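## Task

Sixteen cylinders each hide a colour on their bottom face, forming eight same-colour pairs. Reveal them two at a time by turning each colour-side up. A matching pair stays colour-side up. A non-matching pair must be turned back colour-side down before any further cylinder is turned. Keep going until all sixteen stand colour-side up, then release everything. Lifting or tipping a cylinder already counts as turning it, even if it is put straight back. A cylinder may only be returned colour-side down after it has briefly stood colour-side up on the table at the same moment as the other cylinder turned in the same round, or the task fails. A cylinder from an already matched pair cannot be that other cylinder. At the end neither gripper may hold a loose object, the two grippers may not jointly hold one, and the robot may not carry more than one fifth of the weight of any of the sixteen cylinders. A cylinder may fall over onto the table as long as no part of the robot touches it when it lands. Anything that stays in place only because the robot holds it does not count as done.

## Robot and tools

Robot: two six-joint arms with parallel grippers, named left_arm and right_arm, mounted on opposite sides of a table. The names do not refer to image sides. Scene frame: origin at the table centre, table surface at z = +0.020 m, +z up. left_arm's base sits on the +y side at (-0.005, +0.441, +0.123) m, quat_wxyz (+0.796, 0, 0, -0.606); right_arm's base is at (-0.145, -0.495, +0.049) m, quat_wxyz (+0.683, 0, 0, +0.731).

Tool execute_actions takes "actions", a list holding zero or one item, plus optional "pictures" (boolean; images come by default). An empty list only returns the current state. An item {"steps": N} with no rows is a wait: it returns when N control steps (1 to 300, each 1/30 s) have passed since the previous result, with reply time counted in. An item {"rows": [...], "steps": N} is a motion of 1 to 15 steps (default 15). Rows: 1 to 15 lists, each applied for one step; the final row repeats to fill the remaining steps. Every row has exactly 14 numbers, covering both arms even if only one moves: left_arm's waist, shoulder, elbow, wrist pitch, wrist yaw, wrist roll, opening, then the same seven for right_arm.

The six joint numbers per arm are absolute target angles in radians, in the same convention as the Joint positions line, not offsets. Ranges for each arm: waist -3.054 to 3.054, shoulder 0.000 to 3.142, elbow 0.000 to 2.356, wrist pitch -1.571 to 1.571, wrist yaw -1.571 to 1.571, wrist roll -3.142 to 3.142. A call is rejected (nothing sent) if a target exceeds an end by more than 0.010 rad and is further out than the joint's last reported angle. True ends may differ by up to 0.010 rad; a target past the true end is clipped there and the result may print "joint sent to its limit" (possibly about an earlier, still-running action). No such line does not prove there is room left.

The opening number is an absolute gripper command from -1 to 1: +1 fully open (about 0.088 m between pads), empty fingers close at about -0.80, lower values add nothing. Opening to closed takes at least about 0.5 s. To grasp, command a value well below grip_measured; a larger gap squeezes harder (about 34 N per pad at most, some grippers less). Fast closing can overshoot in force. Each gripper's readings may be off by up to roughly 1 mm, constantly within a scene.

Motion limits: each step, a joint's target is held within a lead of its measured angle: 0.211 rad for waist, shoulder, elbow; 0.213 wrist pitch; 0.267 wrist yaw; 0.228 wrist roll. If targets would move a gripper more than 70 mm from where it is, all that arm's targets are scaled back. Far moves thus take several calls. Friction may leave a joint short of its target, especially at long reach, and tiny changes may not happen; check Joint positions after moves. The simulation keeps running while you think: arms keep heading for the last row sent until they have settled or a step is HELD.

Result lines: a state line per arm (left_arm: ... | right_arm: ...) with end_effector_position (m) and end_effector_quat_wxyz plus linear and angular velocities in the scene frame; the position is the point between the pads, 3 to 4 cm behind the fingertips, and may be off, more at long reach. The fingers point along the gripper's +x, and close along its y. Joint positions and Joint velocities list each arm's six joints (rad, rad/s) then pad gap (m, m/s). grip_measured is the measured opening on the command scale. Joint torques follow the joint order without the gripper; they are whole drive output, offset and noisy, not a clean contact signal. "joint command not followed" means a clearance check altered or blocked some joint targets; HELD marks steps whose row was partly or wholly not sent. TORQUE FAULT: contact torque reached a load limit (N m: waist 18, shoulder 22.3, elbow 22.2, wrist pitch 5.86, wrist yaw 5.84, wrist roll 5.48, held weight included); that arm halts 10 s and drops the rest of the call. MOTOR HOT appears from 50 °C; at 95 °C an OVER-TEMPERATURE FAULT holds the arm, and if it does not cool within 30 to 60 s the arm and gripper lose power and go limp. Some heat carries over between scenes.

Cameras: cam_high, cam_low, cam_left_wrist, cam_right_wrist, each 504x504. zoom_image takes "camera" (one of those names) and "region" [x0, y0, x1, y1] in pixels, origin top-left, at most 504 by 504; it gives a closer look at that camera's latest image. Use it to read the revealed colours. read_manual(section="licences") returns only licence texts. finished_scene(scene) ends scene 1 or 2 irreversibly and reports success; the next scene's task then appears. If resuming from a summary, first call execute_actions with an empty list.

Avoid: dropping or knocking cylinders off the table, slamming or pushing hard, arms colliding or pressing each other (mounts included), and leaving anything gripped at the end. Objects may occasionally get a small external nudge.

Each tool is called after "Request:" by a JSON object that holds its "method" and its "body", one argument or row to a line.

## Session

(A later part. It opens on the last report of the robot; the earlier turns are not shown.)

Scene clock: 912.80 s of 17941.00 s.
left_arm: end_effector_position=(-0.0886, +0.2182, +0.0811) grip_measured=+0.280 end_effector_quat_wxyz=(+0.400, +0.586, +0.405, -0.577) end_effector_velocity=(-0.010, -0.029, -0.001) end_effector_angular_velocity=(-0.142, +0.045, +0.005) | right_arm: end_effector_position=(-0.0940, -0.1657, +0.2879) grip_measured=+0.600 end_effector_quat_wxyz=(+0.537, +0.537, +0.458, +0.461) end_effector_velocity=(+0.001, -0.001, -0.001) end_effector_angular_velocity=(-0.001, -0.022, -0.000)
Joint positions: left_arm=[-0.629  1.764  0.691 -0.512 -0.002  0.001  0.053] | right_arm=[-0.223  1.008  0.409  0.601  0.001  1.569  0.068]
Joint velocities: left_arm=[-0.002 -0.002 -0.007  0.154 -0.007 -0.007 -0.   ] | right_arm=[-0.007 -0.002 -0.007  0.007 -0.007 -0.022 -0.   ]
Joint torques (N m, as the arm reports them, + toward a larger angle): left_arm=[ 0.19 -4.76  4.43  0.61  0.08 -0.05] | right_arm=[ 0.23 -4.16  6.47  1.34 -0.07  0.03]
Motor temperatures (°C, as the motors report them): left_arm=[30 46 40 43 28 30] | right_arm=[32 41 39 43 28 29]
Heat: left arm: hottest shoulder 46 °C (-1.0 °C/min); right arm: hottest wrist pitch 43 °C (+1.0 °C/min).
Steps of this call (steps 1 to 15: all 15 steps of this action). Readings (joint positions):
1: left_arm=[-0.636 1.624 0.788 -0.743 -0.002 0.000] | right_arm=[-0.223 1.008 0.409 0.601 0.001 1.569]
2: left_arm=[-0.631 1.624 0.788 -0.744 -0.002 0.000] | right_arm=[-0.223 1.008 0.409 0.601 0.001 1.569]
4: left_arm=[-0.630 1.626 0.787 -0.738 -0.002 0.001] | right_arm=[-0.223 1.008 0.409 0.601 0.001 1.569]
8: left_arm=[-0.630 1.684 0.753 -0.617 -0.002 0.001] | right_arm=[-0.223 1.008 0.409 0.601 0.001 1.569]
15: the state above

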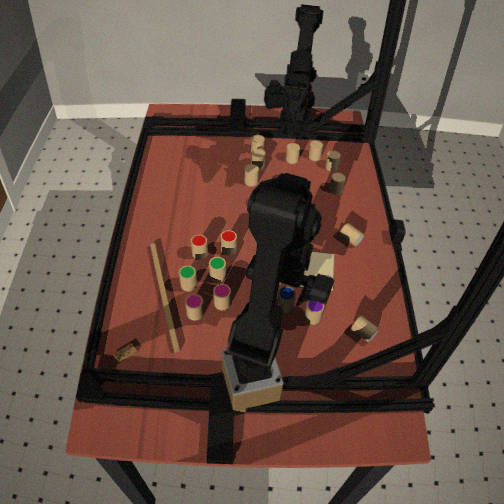

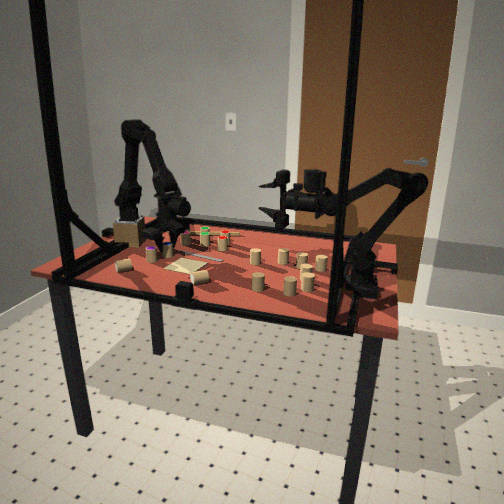

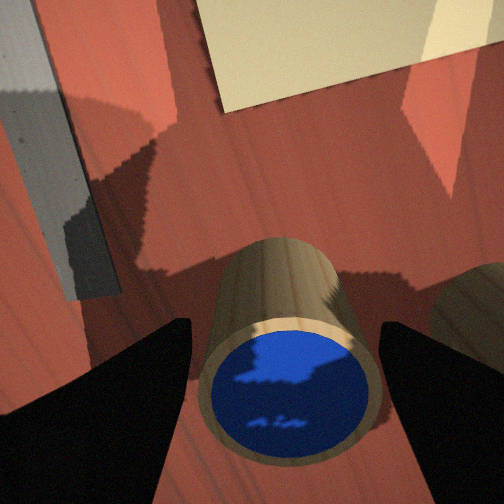

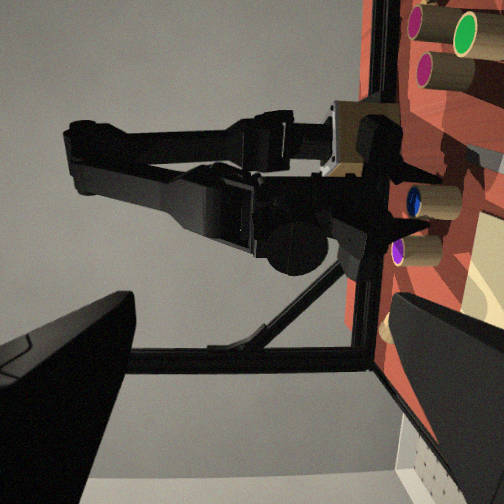

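Request:
{"method": "execute_actions", "body": {
  "actions": [
    {"rows":[[-0.626,1.768,0.69,-0.498,0,0,0.25,-0.22,1.0,0.4,0.6,0,1.571,0.6],[-0.626,1.768,0.69,-0.498,0,0,0.2,-0.22,1.0,0.4,0.6,0,1.571,0.6],[-0.626,1.768,0.69,-0.498,0,0,0.15,-0.22,1.0,0.4,0.6,0,1.571,0.6],[-0.626,1.768,0.69,-0.498,0,0,0.1,-0.22,1.0,0.4,0.6,0,1.571,0.6],[-0.626,1.768,0.69,-0.498,0,0,0.06,-0.22,1.0,0.4,0.6,0,1.571,0.6],[-0.626,1.768,0.69,-0.498,0,0,0.03,-0.22,1.0,0.4,0.6,0,1.571,0.6],[-0.626,1.768,0.69,-0.498,0,0,-0.05,-0.22,1.0,0.4,0.6,0,1.571,0.6],[-0.626,1.768,0.69,-0.498,0,0,-0.15,-0.22,1.0,0.4,0.6,0,1.571,0.6],[-0.626,1.768,0.69,-0.498,0,0,-0.3,-0.22,1.0,0.4,0.6,0,1.571,0.6]],"steps":12}
  ],
  "pictures": false
}}

Request:
{"method": "execute_actions", "body": {
  "actions": [
    {"rows":[[-0.626,1.735,0.715,-0.56,0,0,-0.3,-0.22,1.0,0.4,0.6,0,1.571,0.6],[-0.626,1.69,0.745,-0.635,0,0,-0.3,-0.22,1.0,0.4,0.6,0,1.571,0.6],[-0.626,1.64,0.78,-0.715,0,0,-0.3,-0.22,1.0,0.4,0.6,0,1.571,0.6],[-0.626,1.595,0.812,-0.79,0,0,-0.3,-0.22,1.0,0.4,0.6,0,1.571,0.6],[-0.626,1.548,0.847,-0.87,0,0,-0.3,-0.22,1.0,0.4,0.6,0,1.571,0.6]],"steps":10}
  ],
  "pictures": false
}}

Request:
{"method": "execute_actions", "body": {
  "actions": [
    {"rows":[[-0.416,1.0,0.6,0.5,0,0,-0.3,-0.22,1.0,0.4,0.6,0,1.571,0.6]],"steps":15}
  ],
  "pictures": false
}}

Request:
{"method": "execute_actions", "body": {
  "actions": [
    {"rows":[[-0.416,1.477,0.39,1.1,0,0,-0.3,-0.22,1.404,0.70,0.704,0,1.571,0.6]],"steps":15}
  ],
  "pictures": false
}}

Request:
{"method": "execute_actions", "body": {
  "actions": [
    {"rows":[[-0.416,1.477,0.39,1.1,0,0,-0.3,-0.22,1.404,0.70,0.704,0,1.571,0.6]],"steps":8}
  ],
  "pictures": false
}}

Request:
{"method": "execute_actions", "body": {
  "actions": [
    {"rows":[[-0.416,1.53,0.44,1.1,0,0,-0.3,-0.22,1.404,0.70,0.704,0,1.571,0.6],[-0.416,1.58,0.495,1.1,0,0,-0.3,-0.22,1.404,0.70,0.704,0,1.571,0.6],[-0.416,1.635,0.55,1.1,0,0,-0.3,-0.22,1.404,0.70,0.704,0,1.571,0.6],[-0.416,1.69,0.6,1.1,0,0,-0.3,-0.22,1.404,0.70,0.704,0,1.571,0.6],[-0.416,1.74,0.655,1.1,0,0,-0.3,-0.22,1.404,0.70,0.704,0,1.571,0.6],[-0.416,1.783,0.708,1.1,0,0,-0.3,-0.22,1.404,0.70,0.704,0,1.571,0.6]],"steps":15}
  ]
}}

Scene clock: 923.43 s of 17941.00 s.
left_arm: end_effector_position=(-0.0896, +0.2156, +0.0810) grip_measured=+0.019 end_effector_quat_wxyz=(+0.403, +0.582, +0.403, -0.581) end_effector_velocity=(-0.001, +0.006, +0.000) end_effector_angular_velocity=(+0.023, -0.001, +0.015) | right_arm: end_effector_position=(-0.0940, -0.1657, +0.2877) grip_measured=+0.600 end_effector_quat_wxyz=(+0.537, +0.537, +0.459, +0.461) end_effector_velocity=(+0.002, -0.001, -0.000) end_effector_angular_velocity=(-0.004, -0.007, -0.010)
Joint positions: left_arm=[-0.628  1.764  0.691 -0.499 -0.001  0.     0.04 ] | right_arm=[-0.223  1.008  0.409  0.601  0.001  1.569  0.068]
Joint velocities: left_arm=[-0.007 -0.002 -0.002 -0.022  0.007 -0.022 -0.   ] | right_arm=[-0.002 -0.007 -0.002 -0.007  0.007 -0.007 -0.   ]
Joint torques (N m, as the arm reports them, + toward a larger angle): left_arm=[ 0.23 -4.66  4.38  0.57  0.06 -0.06] | right_arm=[ 0.2  -4.18  6.57  1.35 -0.07  0.02]
Motor temperatures (°C, as the motors report them): left_arm=[30 45 39 41 28 30] | right_arm=[32 40 39 43 28 29]
Heat: left arm: hottest shoulder 45 °C (-2.0 °C/min); right arm: hottest wrist pitch 43 °C (+1.0 °C/min).
Steps of this call (steps 1 to 15: the robot went on to your last target; steps 16 to 90: nothing new was sent; then 7.23 s passed at rest; steps 91 to 102: all 12 steps of this action). Readings (joint positions):
91: left_arm=[-0.629 1.764 0.691 -0.503 -0.002 0.000] | right_arm=[-0.223 1.008 0.409 0.601 0.001 1.569]
92: left_arm=[-0.629 1.764 0.691 -0.502 -0.002 0.000] | right_arm=[-0.223 1.008 0.409 0.601 0.001 1.569]
94: left_arm=[-0.628 1.764 0.691 -0.500 -0.002 0.000] | right_arm=[-0.223 1.008 0.409 0.601 0.001 1.569]
98: left_arm=[-0.628 1.764 0.691 -0.500 -0.002 0.000] | right_arm=[-0.223 1.008 0.409 0.601 0.001 1.569]
102: the state above

Scene clock: 923.77 s of 17941.00 s.
left_arm: end_effector_position=(-0.0913, +0.2114, +0.1592) grip_measured=+0.019 end_effector_quat_wxyz=(+0.407, +0.575, +0.398, -0.587) end_effector_velocity=(+0.018, +0.046, +0.035) end_effector_angular_velocity=(+0.169, -0.071, +0.020) | right_arm: end_effector_position=(-0.0940, -0.1657, +0.2877) grip_measured=+0.600 end_effector_quat_wxyz=(+0.537, +0.537, +0.459, +0.461) end_effector_velocity=(-0.000, -0.001, +0.003) end_effector_angular_velocity=(+0.011, -0.009, +0.005)
Joint positions: left_arm=[-0.628  1.552  0.845 -0.844 -0.001  0.     0.04 ] | right_arm=[-0.223  1.008  0.409  0.601  0.001  1.569  0.068]
Joint velocities: left_arm=[-0.002 -0.105  0.056 -0.344 -0.007 -0.022 -0.001] | right_arm=[-0.002 -0.007 -0.002  0.007 -0.007 -0.007  0.   ]
Joint torques (N m, as the arm reports them, + toward a larger angle): left_arm=[ 0.19 -4.24  5.18  0.16  0.08 -0.03] | right_arm=[ 0.14 -4.16  6.49  1.35 -0.08  0.03]
Motor temperatures (°C, as the motors report them): left_arm=[30 45 39 41 28 30] | right_arm=[32 40 39 43 28 29]
Heat: left arm: hottest shoulder 45 °C (-2.0 °C/min); right arm: hottest wrist pitch 43 °C (+1.0 °C/min).
Steps of this call (steps 1 to 10: all 10 steps of this action). Readings (joint positions):
1: left_arm=[-0.628 1.762 0.694 -0.511 -0.001 0.000] | right_arm=[-0.223 1.008 0.409 0.601 0.001 1.569]
2: left_arm=[-0.628 1.753 0.704 -0.545 -0.001 0.000] | right_arm=[-0.223 1.008 0.409 0.601 0.001 1.569]
4: left_arm=[-0.628 1.702 0.737 -0.662 -0.001 0.000] | right_arm=[-0.223 1.008 0.409 0.601 0.001 1.569]
8: left_arm=[-0.628 1.570 0.829 -0.818 -0.001 0.000] | right_arm=[-0.223 1.008 0.409 0.601 0.001 1.569]
10: the state above

Scene clock: 924.27 s of 17941.00 s.
left_arm: end_effector_position=(-0.0551, +0.1070, +0.3463) grip_measured=+0.019 end_effector_quat_wxyz=(+0.647, +0.110, +0.094, -0.749) end_effector_velocity=(-0.018, -0.118, +0.402) end_effector_angular_velocity=(-1.914, +0.297, -0.002) | right_arm: end_effector_position=(-0.0940, -0.1657, +0.2877) grip_measured=+0.600 end_effector_quat_wxyz=(+0.537, +0.537, +0.459, +0.461) end_effector_velocity=(-0.000, -0.001, -0.005) end_effector_angular_velocity=(-0.025, +0.011, +0.005)
Joint positions: left_arm=[-0.419  1.009  0.605  0.112 -0.004  0.001  0.04 ] | right_arm=[-0.223  1.008  0.409  0.601  0.001  1.569  0.068]
Joint velocities: left_arm=[ 0.002 -0.007 -0.012  1.941  0.007 -0.007 -0.   ] | right_arm=[-0.002 -0.007  0.002 -0.037 -0.007  0.007 -0.   ]
Joint torques (N m, as the arm reports them, + toward a larger angle): left_arm=[ 0.16 -3.76  7.34  2.4   0.15 -0.04] | right_arm=[ 0.19 -4.16  6.48  1.36 -0.07  0.02]
Motor temperatures (°C, as the motors report them): left_arm=[30 45 39 41 28 30] | right_arm=[32 40 39 43 28 29]
Heat: left arm: hottest shoulder 45 °C (-2.0 °C/min); right arm: hottest wrist pitch 43 °C (+1.0 °C/min).
Steps of this call (steps 1 to 15: all 15 steps of this action). Readings (joint positions):
1: left_arm=[-0.609 1.518 0.811 -0.795 0.013 0.000] | right_arm=[-0.223 1.008 0.409 0.601 0.001 1.569]
2: left_arm=[-0.552 1.463 0.747 -0.715 0.016 -0.001] | right_arm=[-0.223 1.008 0.409 0.601 0.001 1.569]
4: left_arm=[-0.456 1.336 0.650 -0.612 -0.005 -0.000] | right_arm=[-0.223 1.008 0.409 0.601 0.001 1.569]
8: left_arm=[-0.422 1.108 0.604 -0.353 -0.004 0.001] | right_arm=[-0.223 1.008 0.409 0.601 0.001 1.569]
15: the state above

Scene clock: 924.77 s of 17941.00 s.
left_arm: end_effector_position=(-0.0609, +0.0660, +0.2810) grip_measured=+0.018 end_effector_quat_wxyz=(+0.654, +0.033, +0.028, -0.756) end_effector_velocity=(-0.004, -0.043, +0.322) end_effector_angular_velocity=(-1.391, +0.228, +0.021) | right_arm: end_effector_position=(-0.0811, -0.0821, +0.2985) grip_measured=+0.600 end_effector_quat_wxyz=(+0.538, +0.536, +0.460, +0.459) end_effector_velocity=(+0.000, +0.001, +0.004) end_effector_angular_velocity=(+0.011, -0.009, +0.005)
Joint positions: left_arm=[-0.418  1.476  0.385  1.004 -0.004  0.001  0.04 ] | right_arm=[-0.222  1.398  0.691  0.704  0.001  1.569  0.068]
Joint velocities: left_arm=[-0.002 -0.007  0.09   1.311 -0.022 -0.022  0.   ] | right_arm=[-0.002  0.002  0.007  0.007 -0.007 -0.007 -0.   ]
Joint torques (N m, as the arm reports them, + toward a larger angle): left_arm=[ 0.24 -4.46  5.9   1.83  0.16 -0.05] | right_arm=[ 0.17 -5.35  8.03  1.44 -0.05  0.  ]
Motor temperatures (°C, as the motors report them): left_arm=[30 45 39 41 28 30] | right_arm=[32 40 39 43 28 29]
Heat: left arm: hottest shoulder 45 °C (-2.0 °C/min); right arm: hottest wrist pitch 43 °C (+1.0 °C/min).
Steps of this call (steps 1 to 15: all 15 steps of this action). Readings (joint positions):
1: left_arm=[-0.419 1.027 0.588 0.183 -0.004 0.001] | right_arm=[-0.223 1.037 0.432 0.614 0.001 1.569]
2: left_arm=[-0.419 1.048 0.570 0.238 -0.004 0.001] | right_arm=[-0.223 1.097 0.481 0.644 0.001 1.569]
4: left_arm=[-0.419 1.131 0.509 0.326 -0.004 0.001] | right_arm=[-0.223 1.229 0.605 0.686 0.001 1.569]
8: left_arm=[-0.419 1.389 0.404 0.560 -0.004 0.001] | right_arm=[-0.222 1.365 0.690 0.699 0.001 1.569]
15: the state above

Scene clock: 925.03 s of 17941.00 s.
left_arm: end_effector_position=(-0.0612, +0.0644, +0.3028) grip_measured=+0.019 end_effector_quat_wxyz=(+0.654, -0.003, -0.003, -0.756) end_effector_velocity=(+0.001, +0.001, +0.001) end_effector_angular_velocity=(-0.011, +0.009, +0.015) | right_arm: end_effector_position=(-0.0811, -0.0821, +0.2985) grip_measured=+0.600 end_effector_quat_wxyz=(+0.538, +0.536, +0.460, +0.459) end_effector_velocity=(+0.002, -0.001, -0.005) end_effector_angular_velocity=(-0.021, +0.011, -0.000)
Joint positions: left_arm=[-0.418  1.475  0.39   1.094 -0.004  0.001  0.04 ] | right_arm=[-0.222  1.398  0.691  0.704  0.001  1.569  0.068]
Joint velocities: left_arm=[-0.007  0.002 -0.007  0.022 -0.022 -0.007  0.   ] | right_arm=[-0.007 -0.002 -0.002 -0.022 -0.007  0.007  0.   ]
Joint torques (N m, as the arm reports them, + toward a larger angle): left_arm=[ 0.19 -4.28  6.2   2.19  0.16 -0.04] | right_arm=[ 0.22 -5.3   8.12  1.46 -0.05  0.03]
Motor temperatures (°C, as the motors report them): left_arm=[30 45 39 41 28 30] | right_arm=[32 40 39 43 28 29]
Heat: left arm: hottest shoulder 45 °C (-2.0 °C/min); right arm: hottest wrist pitch 43 °C (+1.0 °C/min).
Steps of this call (steps 1 to 8: all 8 steps of this action). Readings (joint positions):
1: left_arm=[-0.418 1.475 0.388 1.038 -0.004 0.001] | right_arm=[-0.222 1.398 0.691 0.704 0.001 1.569]
2: left_arm=[-0.418 1.475 0.389 1.058 -0.004 0.001] | right_arm=[-0.222 1.398 0.691 0.704 0.001 1.569]
4: left_arm=[-0.418 1.475 0.390 1.076 -0.004 0.001] | right_arm=[-0.222 1.398 0.691 0.704 0.001 1.569]
8: the state above

Scene clock: 925.53 s of 17941.00 s.
left_arm: end_effector_position=(-0.0730, -0.0149, +0.3014) grip_measured=+0.019 end_effector_quat_wxyz=(+0.654, -0.007, -0.006, -0.756) end_effector_velocity=(+0.001, -0.006, +0.010) end_effector_angular_velocity=(-0.021, +0.011, +0.019) | right_arm: end_effector_position=(-0.0811, -0.0821, +0.2985) grip_measured=+0.600 end_effector_quat_wxyz=(+0.538, +0.536, +0.460, +0.459) end_effector_velocity=(+0.002, -0.001, -0.002) end_effector_angular_velocity=(-0.008, -0.006, +0.000)
Joint positions: left_arm=[-0.418  1.776  0.697  1.097 -0.004  0.001  0.04 ] | right_arm=[-0.222  1.398  0.691  0.704  0.001  1.569  0.068]
Joint velocities: left_arm=[-0.002  0.002  0.032 -0.007 -0.022 -0.007 -0.   ] | right_arm=[-0.007 -0.002 -0.002 -0.007 -0.007 -0.007 -0.   ]
Joint torques (N m, as the arm reports them, + toward a larger angle): left_arm=[ 0.19 -5.75  7.3   2.23  0.16 -0.05] | right_arm=[ 0.1  -5.3   8.08  1.43 -0.05  0.01]
Motor temperatures (°C, as the motors report them): left_arm=[30 45 39 41 28 30] | right_arm=[32 40 39 43 28 29]
Heat: left arm: hottest shoulder 45 °C (-2.0 °C/min); right arm: hottest wrist pitch 43 °C (+1.0 °C/min).
Steps of this call (steps 1 to 15: all 15 steps of this action). Readings (joint positions):
1: left_arm=[-0.418 1.483 0.396 1.095 -0.004 0.001] | right_arm=[-0.222 1.398 0.691 0.704 0.001 1.569]
2: left_arm=[-0.418 1.505 0.416 1.096 -0.004 0.001] | right_arm=[-0.222 1.398 0.691 0.704 0.001 1.569]
4: left_arm=[-0.418 1.581 0.491 1.097 -0.004 0.001] | right_arm=[-0.222 1.398 0.691 0.704 0.001 1.569]
8: left_arm=[-0.418 1.742 0.661 1.097 -0.004 0.001] | right_arm=[-0.222 1.398 0.691 0.704 0.001 1.569]
15: the state above

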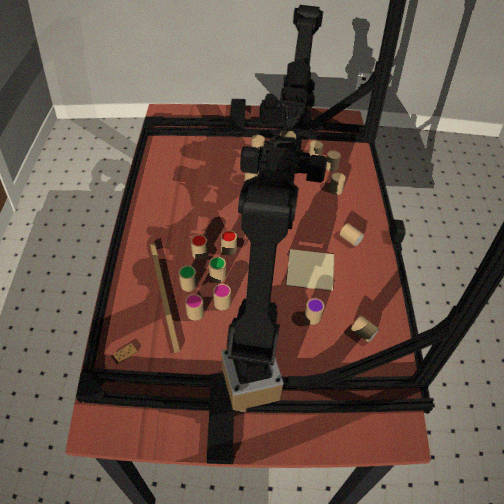

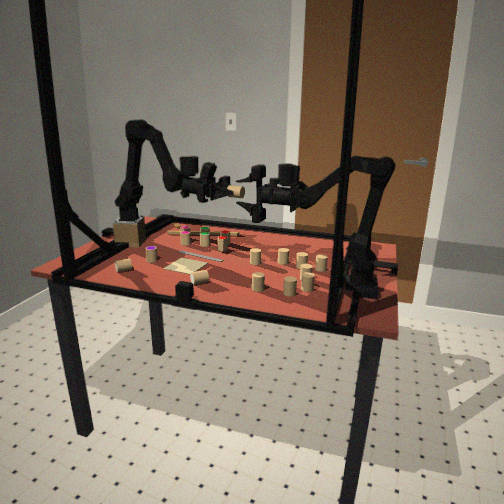

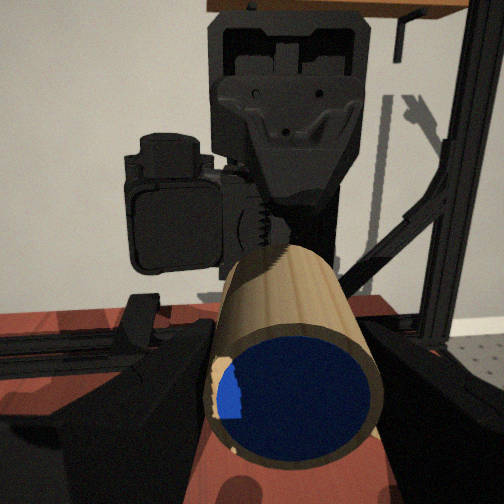

